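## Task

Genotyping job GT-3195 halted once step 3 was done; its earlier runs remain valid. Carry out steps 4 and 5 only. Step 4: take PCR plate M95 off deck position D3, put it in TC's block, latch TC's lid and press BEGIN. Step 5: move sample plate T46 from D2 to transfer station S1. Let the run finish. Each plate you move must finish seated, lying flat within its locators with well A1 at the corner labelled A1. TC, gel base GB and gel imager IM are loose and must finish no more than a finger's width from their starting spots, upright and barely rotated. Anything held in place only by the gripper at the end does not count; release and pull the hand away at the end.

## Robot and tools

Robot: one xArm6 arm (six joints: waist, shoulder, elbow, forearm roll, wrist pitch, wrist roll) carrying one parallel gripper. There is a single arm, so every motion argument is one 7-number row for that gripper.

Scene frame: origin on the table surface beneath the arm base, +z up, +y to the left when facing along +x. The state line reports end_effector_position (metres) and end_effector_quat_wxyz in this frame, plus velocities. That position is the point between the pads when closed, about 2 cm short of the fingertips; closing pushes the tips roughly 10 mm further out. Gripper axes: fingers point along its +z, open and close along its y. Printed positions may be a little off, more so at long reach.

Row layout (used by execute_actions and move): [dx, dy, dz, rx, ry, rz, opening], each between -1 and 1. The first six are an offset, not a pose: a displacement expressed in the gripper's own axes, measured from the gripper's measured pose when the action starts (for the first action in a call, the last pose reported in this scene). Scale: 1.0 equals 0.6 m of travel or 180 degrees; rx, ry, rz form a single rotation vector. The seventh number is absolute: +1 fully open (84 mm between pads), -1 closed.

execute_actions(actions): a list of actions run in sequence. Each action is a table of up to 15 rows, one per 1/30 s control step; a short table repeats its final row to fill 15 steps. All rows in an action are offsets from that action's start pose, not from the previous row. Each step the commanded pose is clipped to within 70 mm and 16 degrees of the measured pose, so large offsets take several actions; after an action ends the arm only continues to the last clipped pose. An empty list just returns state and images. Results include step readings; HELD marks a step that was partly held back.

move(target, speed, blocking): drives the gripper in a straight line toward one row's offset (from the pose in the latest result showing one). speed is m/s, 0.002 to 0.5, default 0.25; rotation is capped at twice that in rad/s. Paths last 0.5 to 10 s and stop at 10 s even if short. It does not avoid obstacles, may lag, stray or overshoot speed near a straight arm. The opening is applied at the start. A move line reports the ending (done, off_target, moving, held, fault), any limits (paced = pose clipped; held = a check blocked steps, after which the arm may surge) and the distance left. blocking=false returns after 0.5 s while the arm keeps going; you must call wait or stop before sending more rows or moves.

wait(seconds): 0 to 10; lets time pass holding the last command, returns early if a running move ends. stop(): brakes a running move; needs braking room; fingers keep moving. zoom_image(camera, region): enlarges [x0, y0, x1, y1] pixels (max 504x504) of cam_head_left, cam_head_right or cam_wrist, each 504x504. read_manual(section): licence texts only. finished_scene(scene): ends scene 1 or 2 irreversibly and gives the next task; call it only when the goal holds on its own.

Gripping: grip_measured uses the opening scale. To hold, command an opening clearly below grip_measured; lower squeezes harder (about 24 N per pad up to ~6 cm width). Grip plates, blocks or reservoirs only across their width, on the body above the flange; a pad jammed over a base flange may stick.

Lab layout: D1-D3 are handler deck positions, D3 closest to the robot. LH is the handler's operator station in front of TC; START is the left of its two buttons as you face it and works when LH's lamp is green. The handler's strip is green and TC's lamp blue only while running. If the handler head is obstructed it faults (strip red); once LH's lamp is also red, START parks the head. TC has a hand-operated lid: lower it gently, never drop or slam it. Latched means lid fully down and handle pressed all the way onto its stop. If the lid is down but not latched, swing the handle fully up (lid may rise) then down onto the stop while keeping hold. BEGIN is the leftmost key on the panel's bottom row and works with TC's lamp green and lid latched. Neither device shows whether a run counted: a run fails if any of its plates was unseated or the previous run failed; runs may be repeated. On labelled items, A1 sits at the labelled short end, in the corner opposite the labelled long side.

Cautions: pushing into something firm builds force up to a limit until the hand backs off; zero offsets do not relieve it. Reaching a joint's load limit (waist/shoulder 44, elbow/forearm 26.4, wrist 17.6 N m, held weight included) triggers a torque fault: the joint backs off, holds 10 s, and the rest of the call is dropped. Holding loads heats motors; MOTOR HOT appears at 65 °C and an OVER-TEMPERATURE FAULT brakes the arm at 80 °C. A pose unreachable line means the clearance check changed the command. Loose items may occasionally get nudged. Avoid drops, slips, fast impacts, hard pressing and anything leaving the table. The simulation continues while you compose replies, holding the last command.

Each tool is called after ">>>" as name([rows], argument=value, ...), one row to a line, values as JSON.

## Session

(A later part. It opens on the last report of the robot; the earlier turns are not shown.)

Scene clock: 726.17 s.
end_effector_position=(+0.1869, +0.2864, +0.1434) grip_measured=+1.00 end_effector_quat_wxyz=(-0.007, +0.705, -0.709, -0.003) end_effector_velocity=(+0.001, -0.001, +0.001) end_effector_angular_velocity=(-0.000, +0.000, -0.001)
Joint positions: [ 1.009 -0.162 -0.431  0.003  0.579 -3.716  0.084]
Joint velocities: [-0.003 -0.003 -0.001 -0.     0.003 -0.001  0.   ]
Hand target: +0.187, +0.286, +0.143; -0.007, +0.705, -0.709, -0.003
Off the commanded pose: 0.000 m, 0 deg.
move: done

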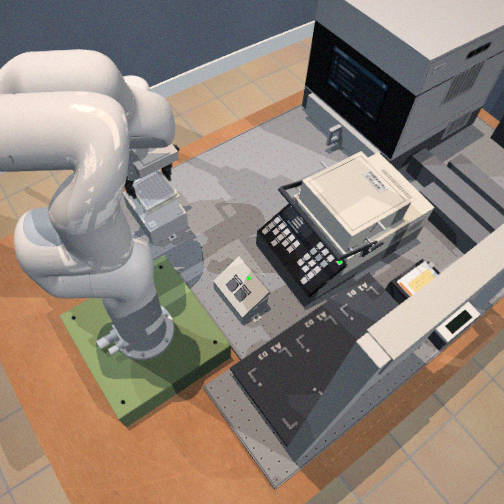

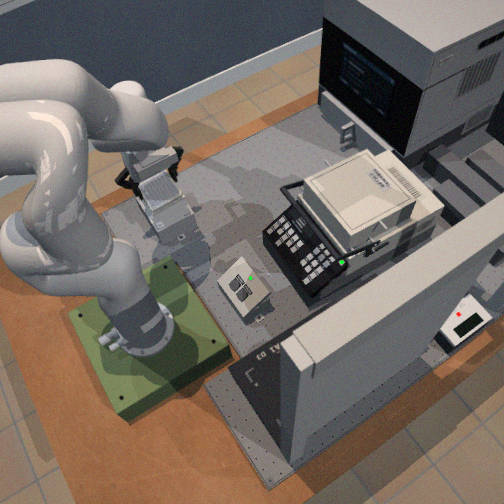

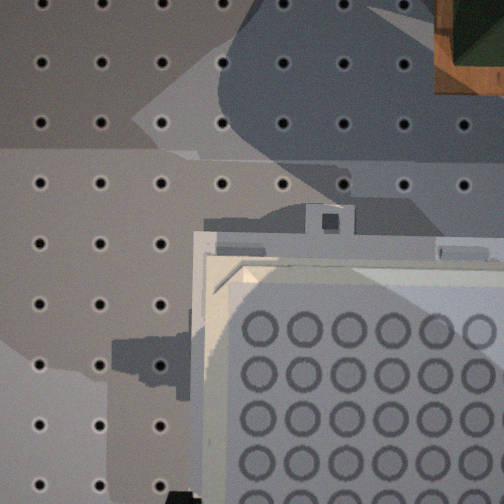

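>>> move(target=[-0.001,0,0.08,0,0,0,1], speed=0.01)

>>> move(target=[0,0,0.019,0,0,0,1], speed=0.004)

Scene clock: 734.90 s.
end_effector_position=(+0.1871, +0.2876, +0.0955) grip_measured=+1.00 end_effector_quat_wxyz=(-0.007, +0.705, -0.709, -0.003) end_effector_velocity=(+0.001, +0.001, +0.000) end_effector_angular_velocity=(+0.003, -0.002, -0.001)
Joint positions: [ 1.01   0.009 -0.419  0.004  0.396 -3.716  0.084]
Joint velocities: [-0.     0.001 -0.    -0.    -0.004  0.001  0.   ]
Hand target: +0.187, +0.288, +0.095; -0.007, +0.705, -0.709, -0.003
Off the commanded pose: 0.000 m, 0 deg.
move: done

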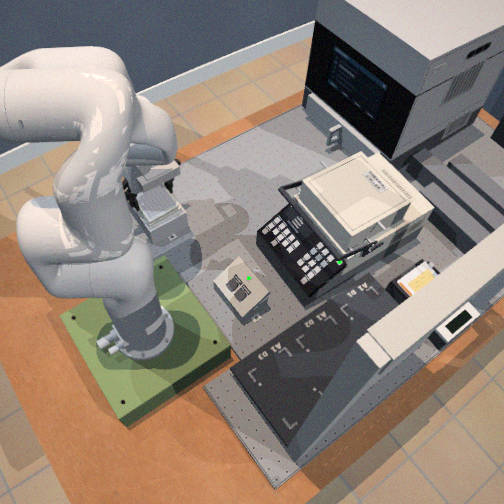

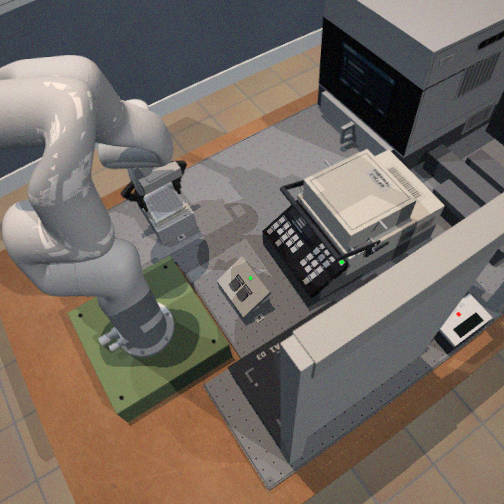

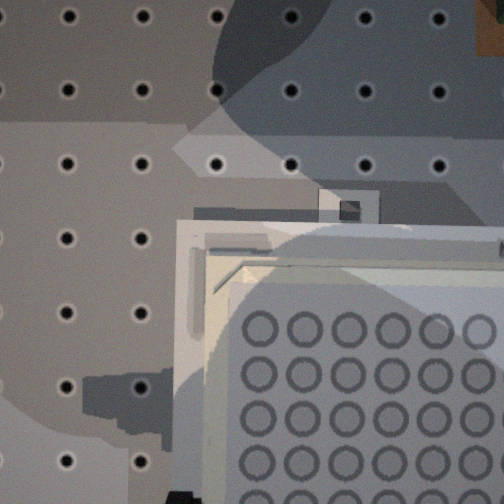

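Scene clock: 737.97 s.
end_effector_position=(+0.1876, +0.2884, +0.0850) grip_measured=+1.00 end_effector_quat_wxyz=(-0.008, +0.705, -0.709, -0.003) end_effector_velocity=(+0.000, -0.000, -0.001) end_effector_angular_velocity=(+0.000, -0.000, -0.001)
Joint positions: [ 1.011  0.051 -0.421  0.004  0.354 -3.716  0.084]
Joint velocities: [-0.001  0.004 -0.     0.    -0.004  0.     0.   ]
Hand target: +0.187, +0.288, +0.084; -0.007, +0.705, -0.709, -0.003
Off the commanded pose: 0.001 m, 0 deg.
move: done

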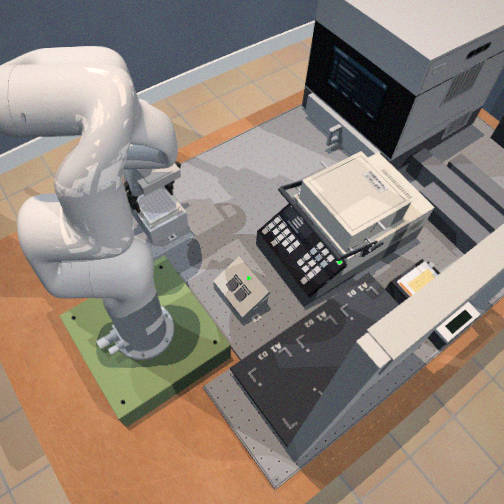

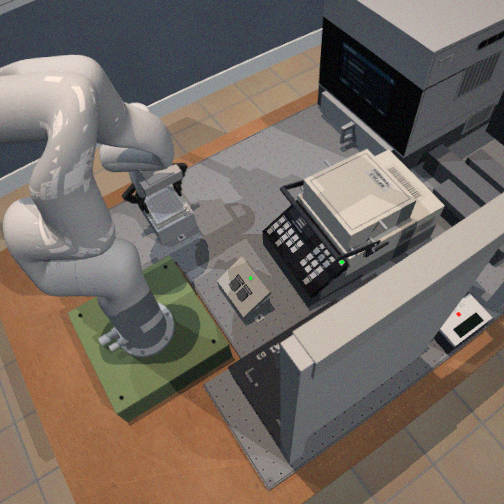

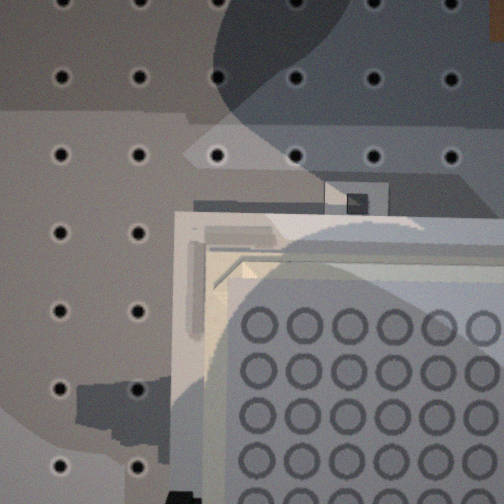

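>>> move(target=[0.03,0,-0.006,0,0,0,1], speed=0.005)

>>> move(target=[0.02,0,-0.012,0,0,0,1], speed=0.005)

>>> move(target=[0,0,-0.08,0,0,0,1], speed=0.03)

Scene clock: 752.30 s.
end_effector_position=(+0.1869, +0.2694, +0.0876) grip_measured=+1.00 end_effector_quat_wxyz=(-0.006, +0.705, -0.709, -0.003) end_effector_velocity=(+0.001, +0.001, +0.001) end_effector_angular_velocity=(+0.002, -0.001, -0.001)
Joint positions: [ 0.981 -0.002 -0.367  0.005  0.356 -3.747  0.084]
Joint velocities: [-0.    -0.001 -0.002  0.001 -0.     0.     0.   ]
Hand target: +0.187, +0.270, +0.088; -0.008, +0.705, -0.709, -0.003
Off the commanded pose: 0.001 m, 0 deg.
move: done

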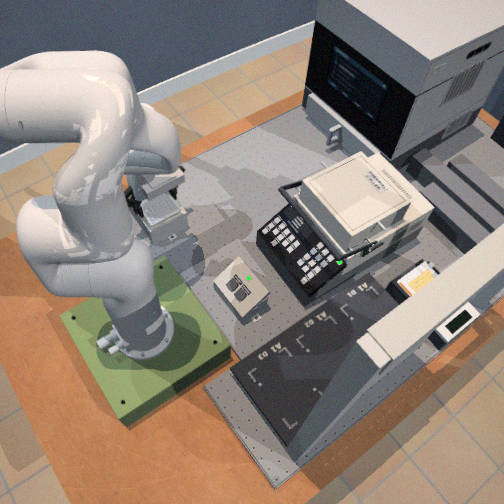

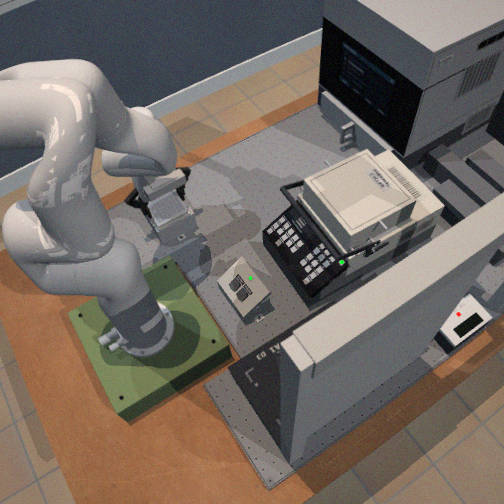

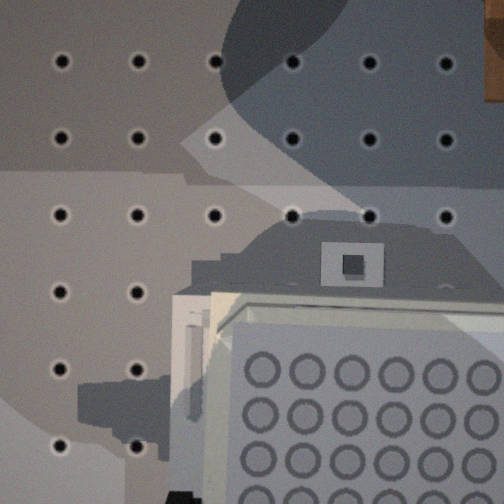

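Scene clock: 755.33 s.
end_effector_position=(+0.1868, +0.2573, +0.0947) grip_measured=+1.00 end_effector_quat_wxyz=(-0.006, +0.705, -0.709, -0.003) end_effector_velocity=(+0.001, +0.001, +0.001) end_effector_angular_velocity=(+0.002, -0.002, +0.002)
Joint positions: [ 0.959 -0.059 -0.332  0.005  0.378 -3.769  0.084]
Joint velocities: [-0.    -0.004 -0.    -0.     0.001 -0.002  0.   ]
Hand target: +0.187, +0.257, +0.095; -0.006, +0.705, -0.709, -0.003
Off the commanded pose: 0.000 m, 0 deg.
move: done

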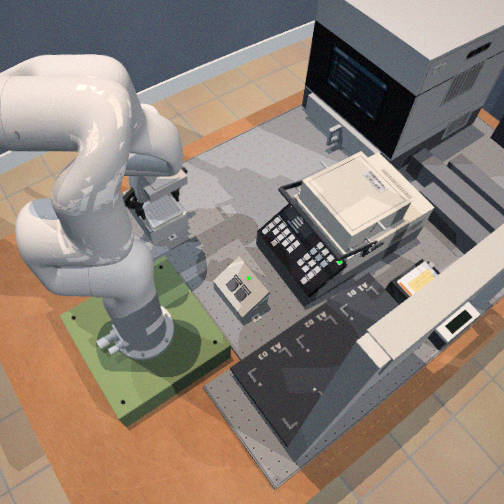

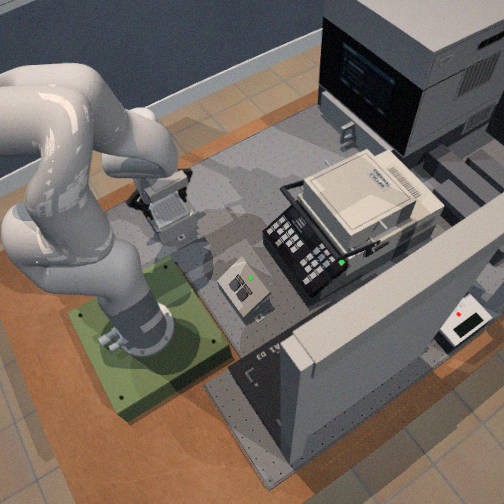

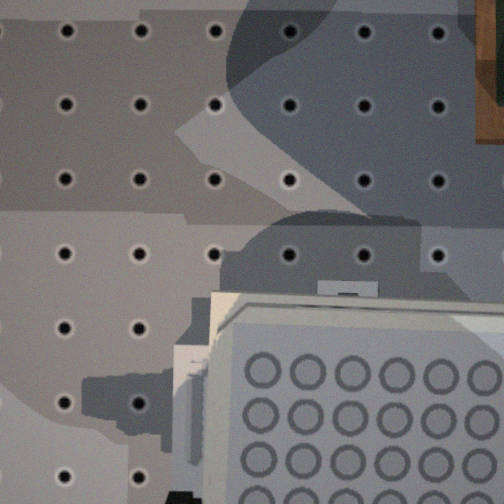

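Scene clock: 757.23 s.
end_effector_position=(+0.1866, +0.2567, +0.1426) grip_measured=+1.00 end_effector_quat_wxyz=(-0.006, +0.705, -0.709, -0.003) end_effector_velocity=(-0.001, -0.001, +0.000) end_effector_angular_velocity=(-0.002, +0.001, -0.000)
Joint positions: [ 0.958 -0.245 -0.347  0.004  0.579 -3.768  0.084]
Joint velocities: [ 0.    -0.004  0.002 -0.     0.004  0.     0.   ]
Hand target: +0.187, +0.257, +0.143; -0.006, +0.705, -0.709, -0.003
Off the commanded pose: 0.000 m, 0 deg.
move: done

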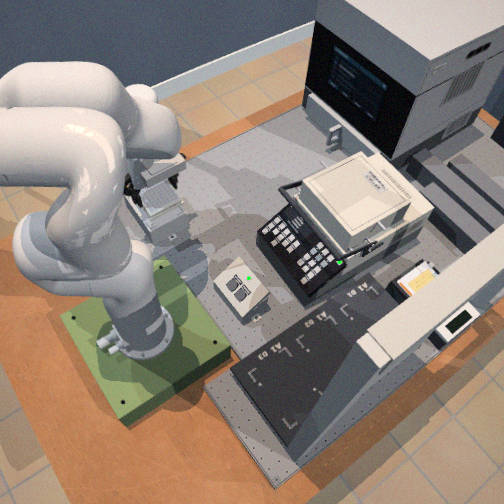

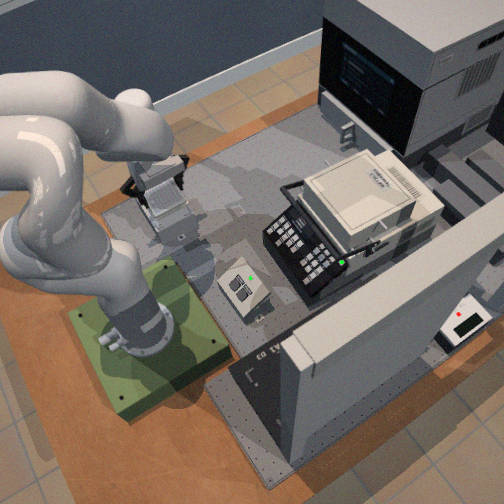

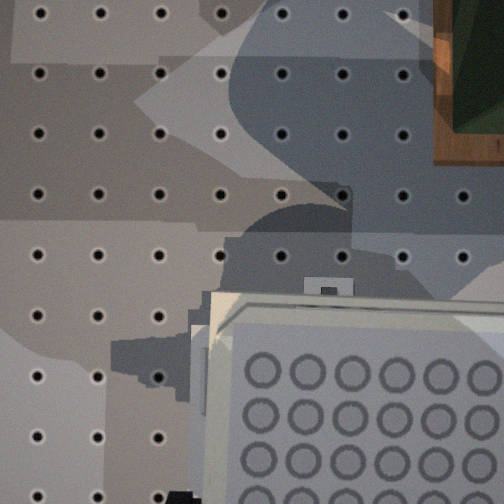

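>>> move(target=[-0.053,-0.001,0.07,0,0,0,1], speed=0.04)

>>> move(target=[0,0,0.034,0,0,0,1], speed=0.006)

Scene clock: 765.40 s.
end_effector_position=(+0.1875, +0.2890, +0.1010) grip_measured=+1.00 end_effector_quat_wxyz=(-0.006, +0.705, -0.709, -0.003) end_effector_velocity=(-0.000, +0.001, -0.001) end_effector_angular_velocity=(-0.000, +0.000, -0.001)
Joint positions: [ 1.012 -0.007 -0.425  0.004  0.419 -3.715  0.084]
Joint velocities: [ 0.001  0.004 -0.002 -0.    -0.002  0.002  0.   ]
Hand target: +0.187, +0.289, +0.101; -0.006, +0.705, -0.709, -0.003
Off the commanded pose: 0.000 m, 0 deg.
move: done

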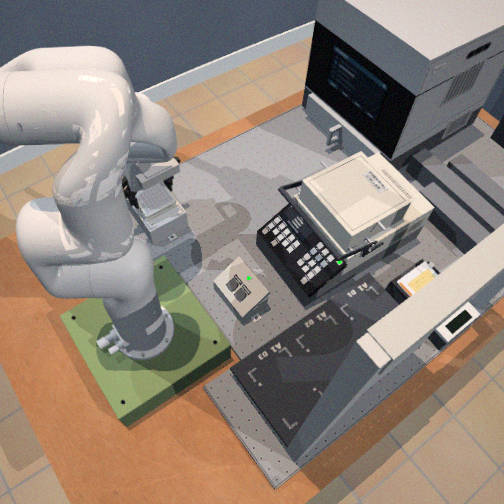

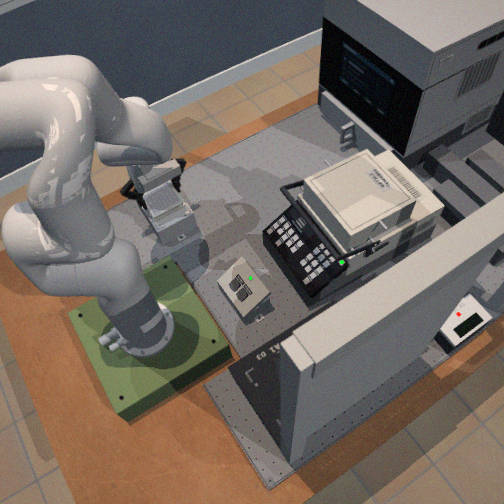

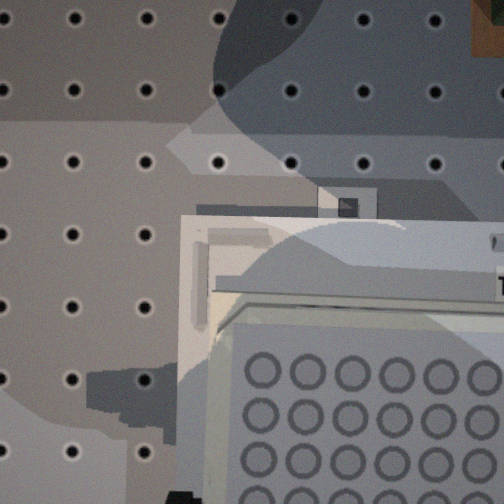

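Scene clock: 769.03 s.
end_effector_position=(+0.1891, +0.2918, +0.0841) grip_measured=+1.00 end_effector_quat_wxyz=(-0.012, +0.705, -0.709, -0.004) end_effector_velocity=(+0.000, +0.000, +0.001) end_effector_angular_velocity=(+0.004, -0.002, -0.002)
Joint positions: [ 1.012  0.061 -0.428  0.004  0.343 -3.715  0.084]
Joint velocities: [-0.    -0.005  0.002  0.    -0.002  0.001  0.   ]
Hand target: +0.188, +0.289, +0.081; -0.006, +0.705, -0.709, -0.003
Off the commanded pose: 0.005 m, 1 deg.
move: off_target

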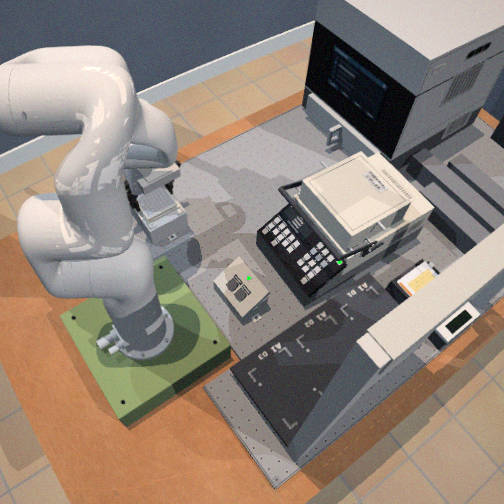

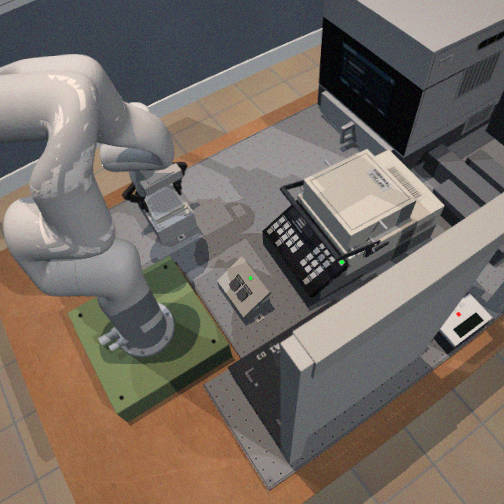

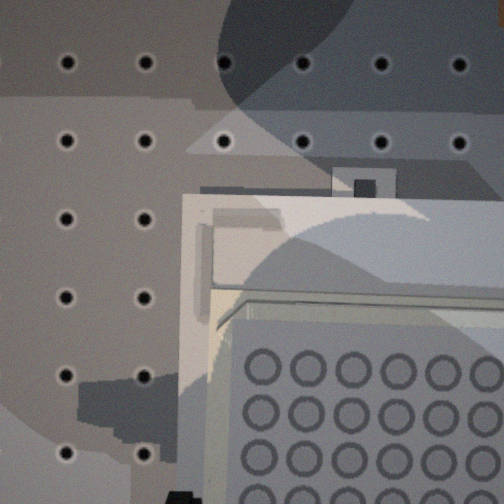

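>>> move(target=[0.0,0,-0.012,0,0,0,1], speed=0.01)

>>> move(target=[0.024,0,0,0,0,0,1], speed=0.01)

>>> move(target=[0,0,0.018,0,0,0,1], speed=0.005)

Scene clock: 777.37 s.
end_effector_position=(+0.1877, +0.2898, +0.0897) grip_measured=+1.00 end_effector_quat_wxyz=(-0.009, +0.705, -0.709, -0.003) end_effector_velocity=(+0.003, +0.006, +0.006) end_effector_angular_velocity=(+0.016, -0.010, +0.002)
Joint positions: [ 1.012  0.035 -0.424  0.004  0.371 -3.715  0.084]
Joint velocities: [ 0.003 -0.011 -0.007  0.001 -0.    -0.001  0.   ]
Hand target: +0.189, +0.292, +0.091; -0.012, +0.705, -0.709, -0.004
Off the commanded pose: 0.003 m, 0 deg.
move: done

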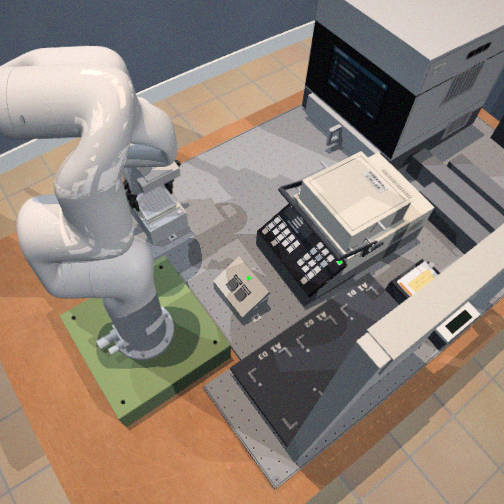

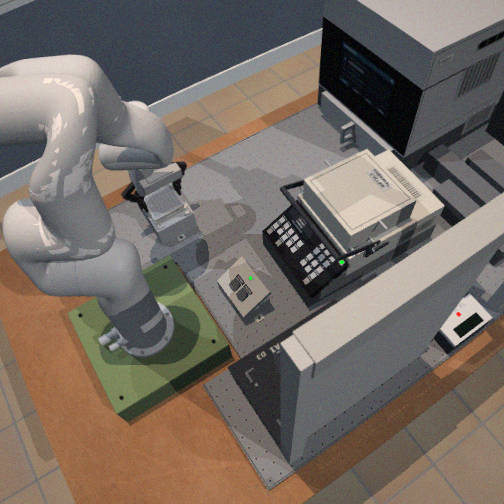

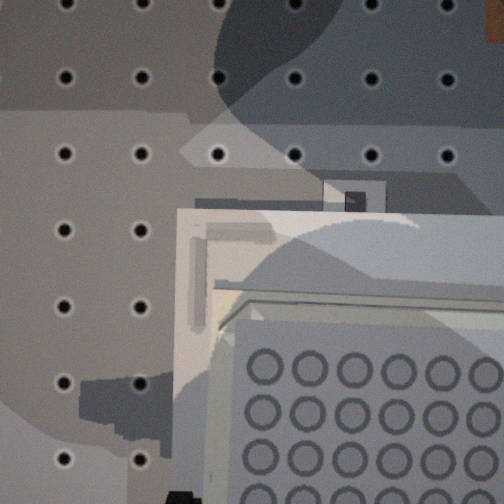

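Scene clock: 779.03 s.
end_effector_position=(+0.1877, +0.2754, +0.0895) grip_measured=+1.00 end_effector_quat_wxyz=(-0.009, +0.705, -0.709, -0.003) end_effector_velocity=(+0.001, -0.000, +0.000) end_effector_angular_velocity=(+0.001, -0.001, -0.000)
Joint positions: [ 0.989  0.004 -0.382  0.005  0.36  -3.739  0.084]
Joint velocities: [-0.002 -0.001  0.     0.    -0.001 -0.002  0.   ]
Hand target: +0.188, +0.275, +0.090; -0.009, +0.705, -0.709, -0.003
Off the commanded pose: 0.000 m, 0 deg.
move: done

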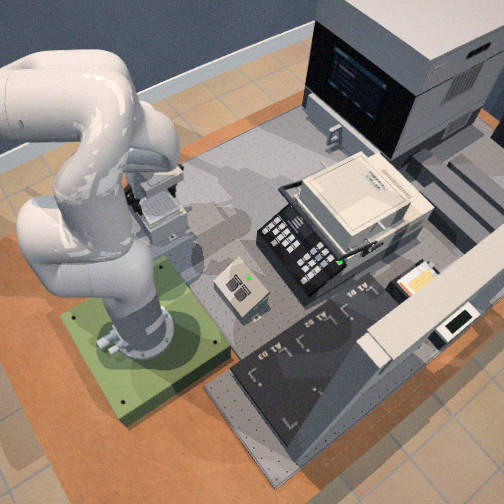

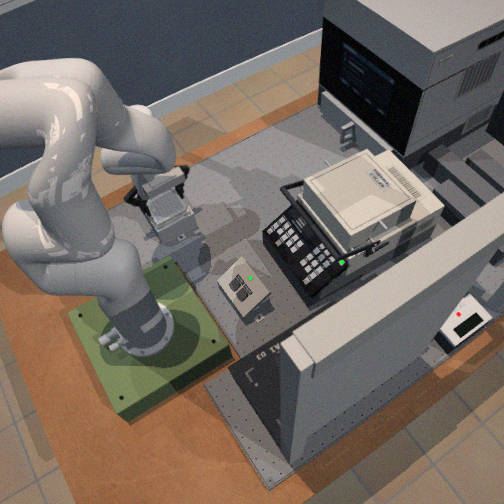

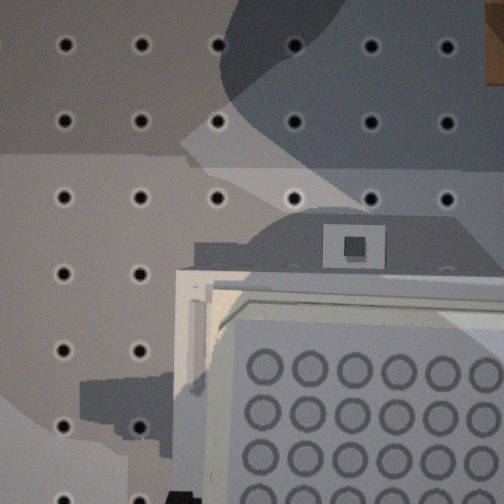

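Scene clock: 781.40 s.
end_effector_position=(+0.1895, +0.2783, +0.0835) grip_measured=+1.00 end_effector_quat_wxyz=(-0.015, +0.705, -0.709, -0.005) end_effector_velocity=(-0.001, +0.000, +0.000) end_effector_angular_velocity=(+0.002, -0.002, +0.002)
Joint positions: [ 0.989  0.033 -0.383  0.006  0.32  -3.74   0.084]
Joint velocities: [ 0.002 -0.001  0.002  0.    -0.004  0.     0.   ]
Hand target: +0.188, +0.276, +0.079; -0.009, +0.705, -0.709, -0.003
Off the commanded pose: 0.006 m, 1 deg.
move: off_target

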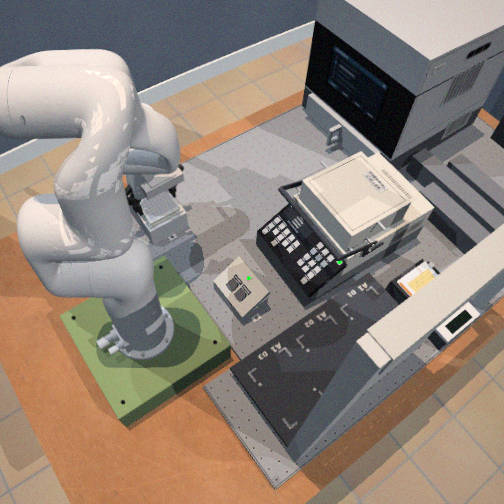

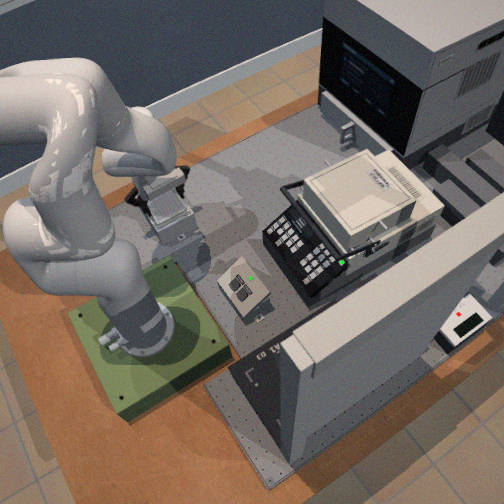

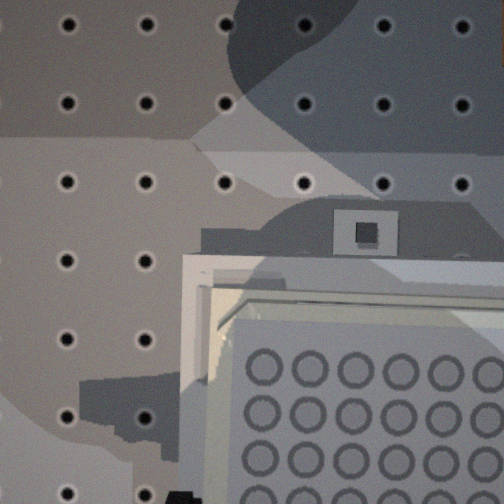

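>>> move(target=[0.025,0,-0.002,0,0,0,1], speed=0.005)

>>> move(target=[0,0,-0.03,0,0,0,1], speed=0.01)

Scene clock: 789.10 s.
end_effector_position=(+0.1913, +0.2658, +0.0859) grip_measured=+1.00 end_effector_quat_wxyz=(-0.018, +0.705, -0.709, -0.005) end_effector_velocity=(+0.000, +0.000, +0.000) end_effector_angular_velocity=(+0.001, -0.001, +0.000)
Joint positions: [ 0.963 -0.004 -0.345  0.008  0.313 -3.768  0.084]
Joint velocities: [ 0.    -0.001 -0.     0.     0.    -0.     0.   ]
Hand target: +0.189, +0.263, +0.084; -0.015, +0.705, -0.709, -0.004
Off the commanded pose: 0.004 m, 0 deg.
move: off_target

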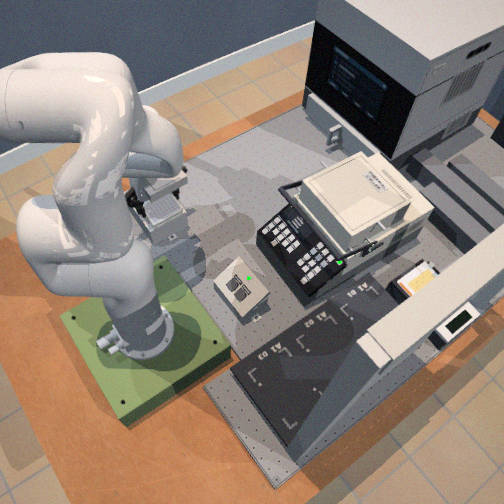

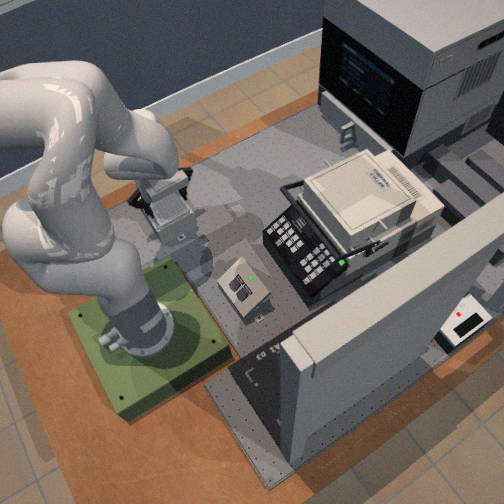

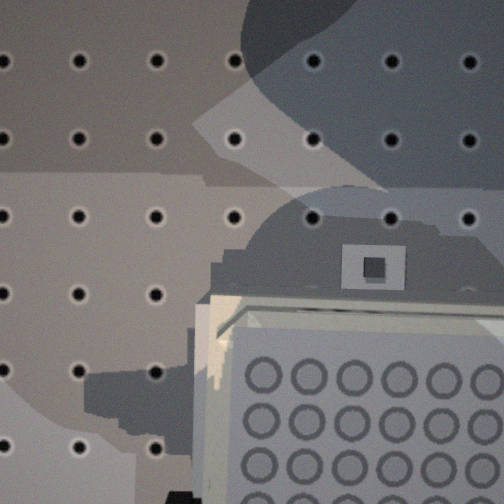

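Scene clock: 791.13 s.
end_effector_position=(+0.1910, +0.2653, +0.1038) grip_measured=+1.00 end_effector_quat_wxyz=(-0.018, +0.705, -0.709, -0.005) end_effector_velocity=(-0.001, -0.001, -0.000) end_effector_angular_velocity=(-0.003, +0.002, +0.000)
Joint positions: [ 0.963 -0.08  -0.343  0.007  0.387 -3.767  0.084]
Joint velocities: [ 0.001 -0.002  0.001 -0.     0.004  0.001  0.   ]
Hand target: +0.191, +0.265, +0.104; -0.018, +0.705, -0.709, -0.005
Off the commanded pose: 0.000 m, 0 deg.
move: done

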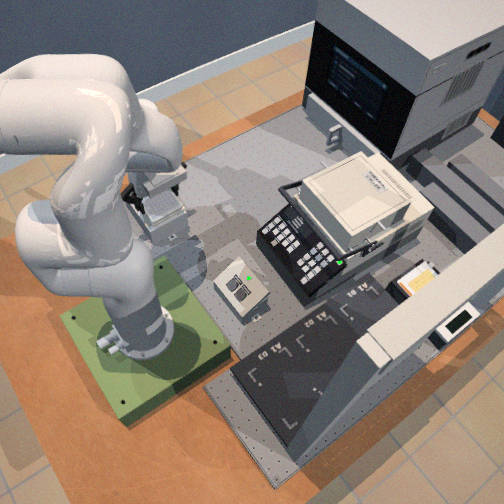

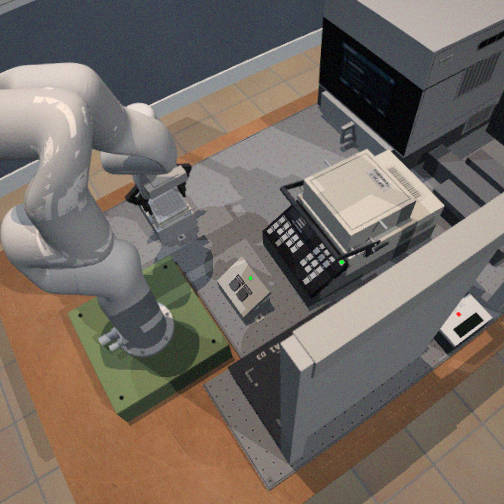

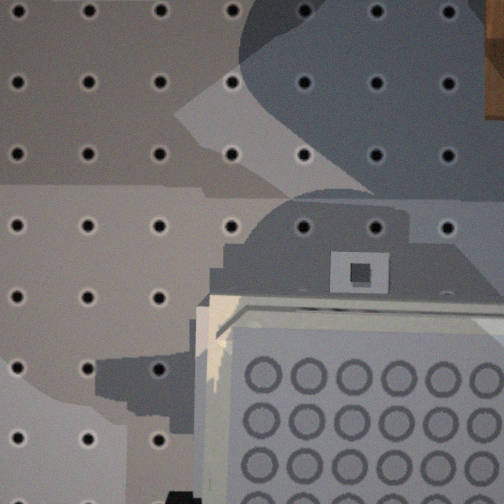

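>>> move(target=[-0.027,0.004,0.022,0,0,0,1], speed=0.01)

>>> move(target=[0,0,0.004,0,-0.06,0,1], speed=0.02)

>>> move(target=[0.03,0,0.008,0,0,0,1], speed=0.005)

Scene clock: 809.23 s.
end_effector_position=(+0.1888, +0.2819, +0.0911) grip_measured=+1.00 end_effector_quat_wxyz=(-0.018, +0.705, -0.709, -0.005) end_effector_velocity=(-0.000, -0.000, -0.001) end_effector_angular_velocity=(-0.001, +0.000, -0.001)
Joint positions: [ 0.997  0.007 -0.386  0.004  0.343 -3.731  0.084]
Joint velocities: [ 0.     0.003 -0.001 -0.    -0.001  0.002  0.   ]
Hand target: +0.189, +0.282, +0.091; -0.018, +0.705, -0.709, -0.005
Off the commanded pose: 0.000 m, 0 deg.
move: done

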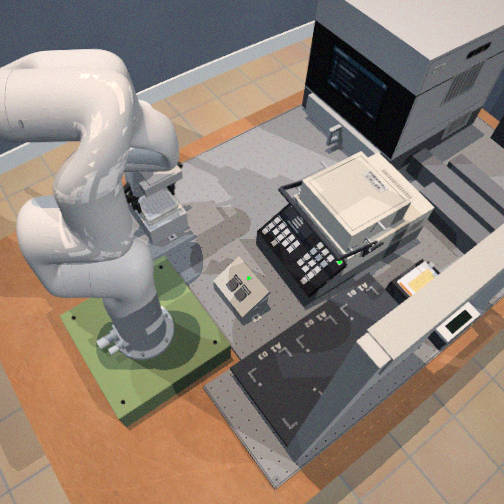

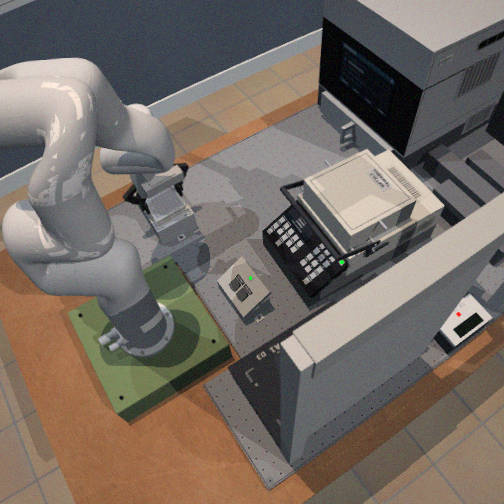

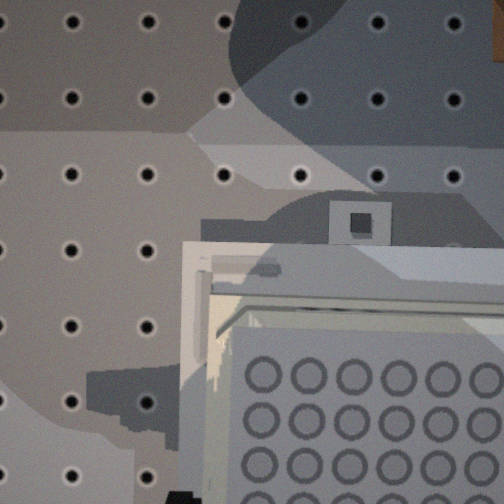

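Scene clock: 814.17 s.
end_effector_position=(+0.1891, +0.2818, +0.0889) grip_measured=+1.00 end_effector_quat_wxyz=(-0.084, +0.702, -0.704, -0.071) end_effector_velocity=(-0.000, -0.001, -0.001) end_effector_angular_velocity=(+0.006, +0.002, +0.000)
Joint positions: [ 1.072 -0.004 -0.304  0.693  0.14  -4.333  0.084]
Joint velocities: [ 0.006  0.004 -0.001  0.058 -0.004 -0.051  0.   ]
Hand target: +0.189, +0.282, +0.089; -0.084, +0.702, -0.704, -0.071
Off the commanded pose: 0.000 m, 0 deg.
move: done

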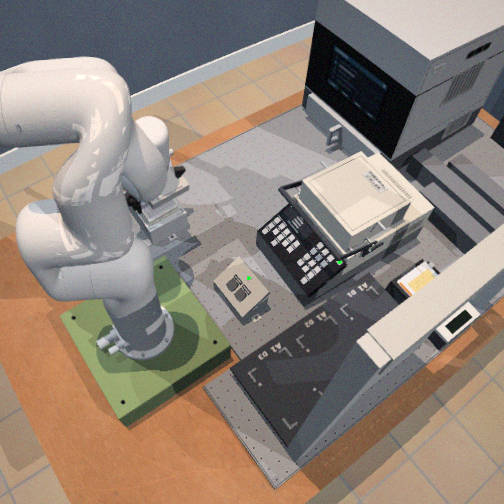

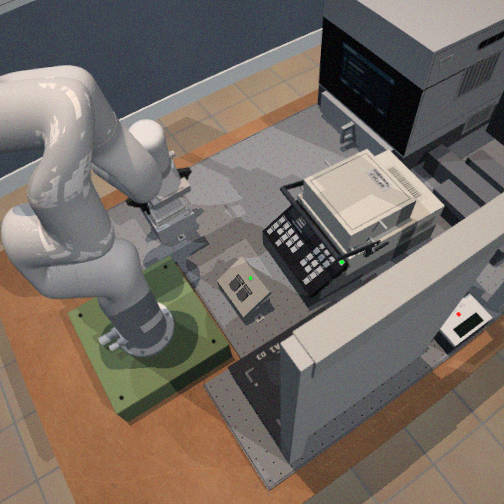

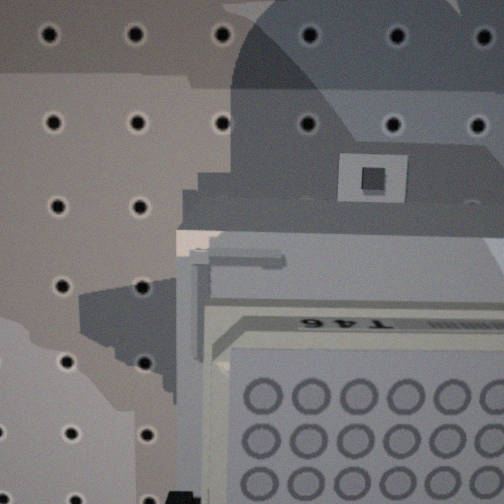

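Scene clock: 818.10 s.
end_effector_position=(+0.1922, +0.2713, +0.0844) grip_measured=+1.00 end_effector_quat_wxyz=(-0.091, +0.701, -0.704, -0.073) end_effector_velocity=(+0.001, -0.001, +0.000) end_effector_angular_velocity=(+0.002, -0.004, -0.001)
Joint positions: [ 1.075  0.005 -0.296  0.856  0.118 -4.493  0.084]
Joint velocities: [-0.001 -0.002  0.003  0.011 -0.004 -0.012  0.   ]
Hand target: +0.189, +0.265, +0.080; -0.084, +0.702, -0.704, -0.070
Off the commanded pose: 0.008 m, 1 deg.
move: off_target

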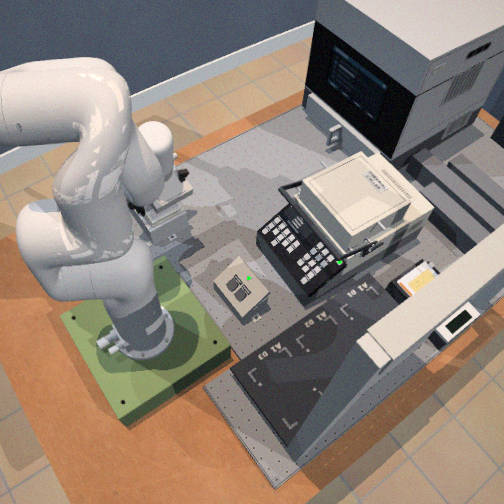

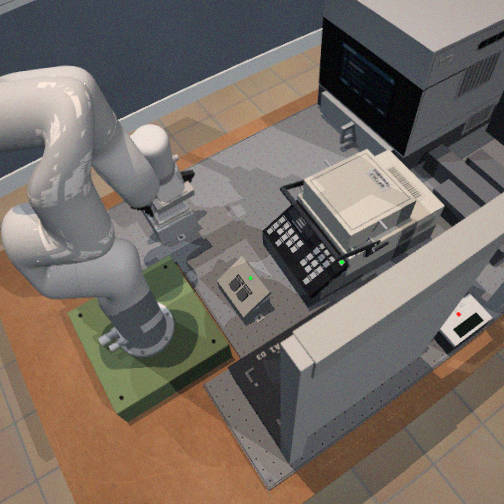

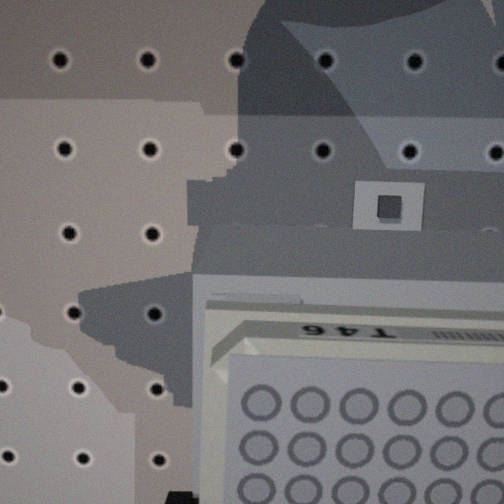

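>>> move(target=[0.02,0.004,-0.004,0,0,0,1], speed=0.005)

>>> move(target=[0,0,-0.03,0,0,0,1], speed=0.01)

Scene clock: 827.53 s.
end_effector_position=(+0.1910, +0.2612, +0.0851) grip_measured=+1.00 end_effector_quat_wxyz=(-0.093, +0.701, -0.703, -0.073) end_effector_velocity=(-0.001, -0.001, -0.000) end_effector_angular_velocity=(+0.000, -0.000, +0.002)
Joint positions: [ 1.068 -0.021 -0.269  0.897  0.116 -4.541  0.084]
Joint velocities: [ 0.001 -0.002  0.003  0.003 -0.    -0.004  0.   ]
Hand target: +0.190, +0.259, +0.084; -0.091, +0.701, -0.704, -0.073
Off the commanded pose: 0.003 m, 0 deg.
move: done

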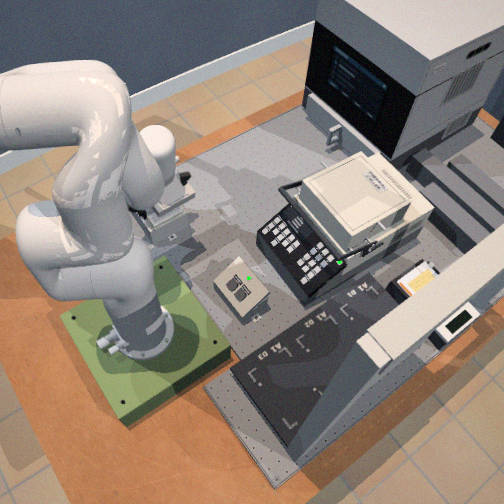

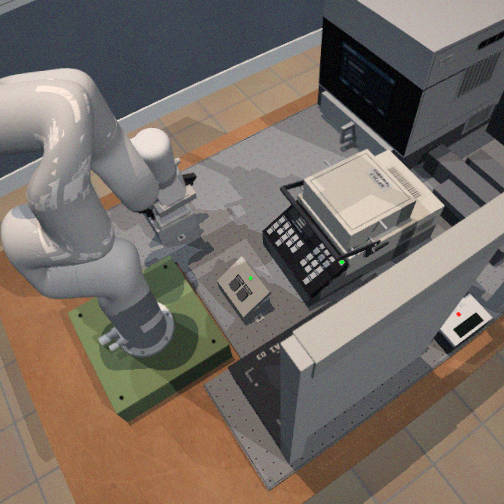

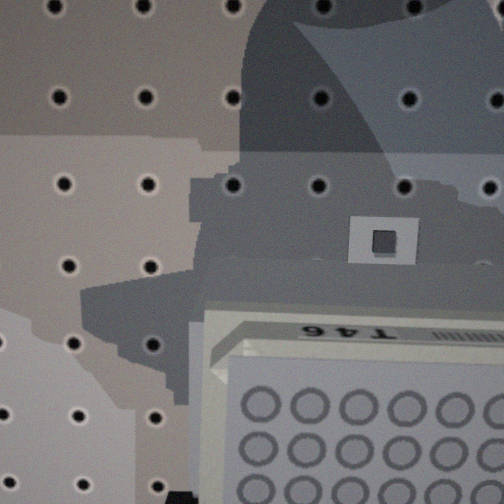

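Scene clock: 829.57 s.
end_effector_position=(+0.1905, +0.2571, +0.1026) grip_measured=+1.00 end_effector_quat_wxyz=(-0.093, +0.701, -0.703, -0.073) end_effector_velocity=(-0.001, -0.001, +0.000) end_effector_angular_velocity=(-0.004, +0.002, +0.000)
Joint positions: [ 1.01  -0.13  -0.219  0.649  0.171 -4.346  0.084]
Joint velocities: [-0.003 -0.005  0.004 -0.02   0.005  0.017  0.   ]
Hand target: +0.190, +0.257, +0.103; -0.093, +0.701, -0.703, -0.073
Off the commanded pose: 0.000 m, 0 deg.
move: done

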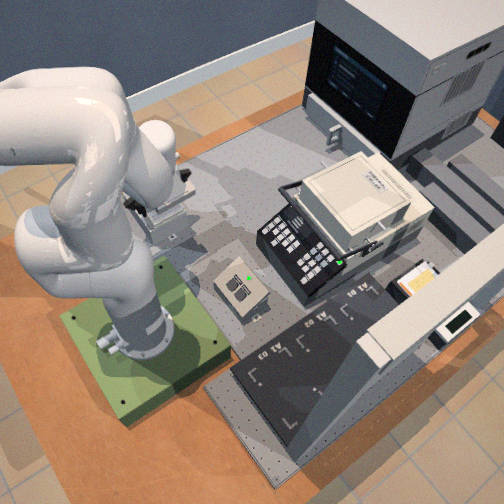

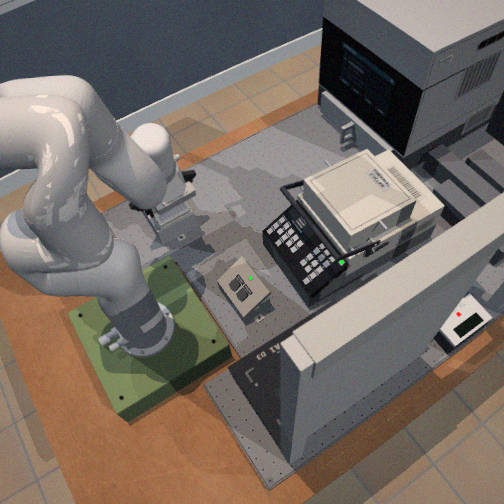

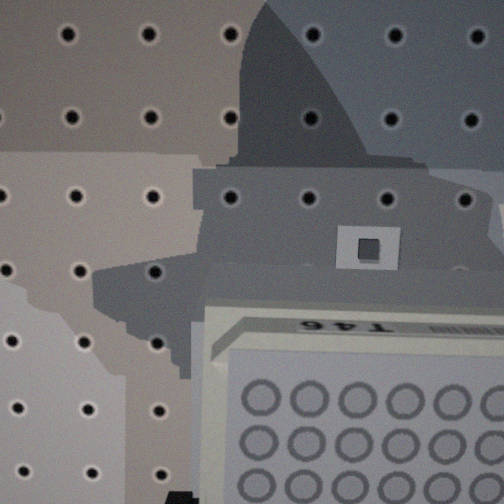

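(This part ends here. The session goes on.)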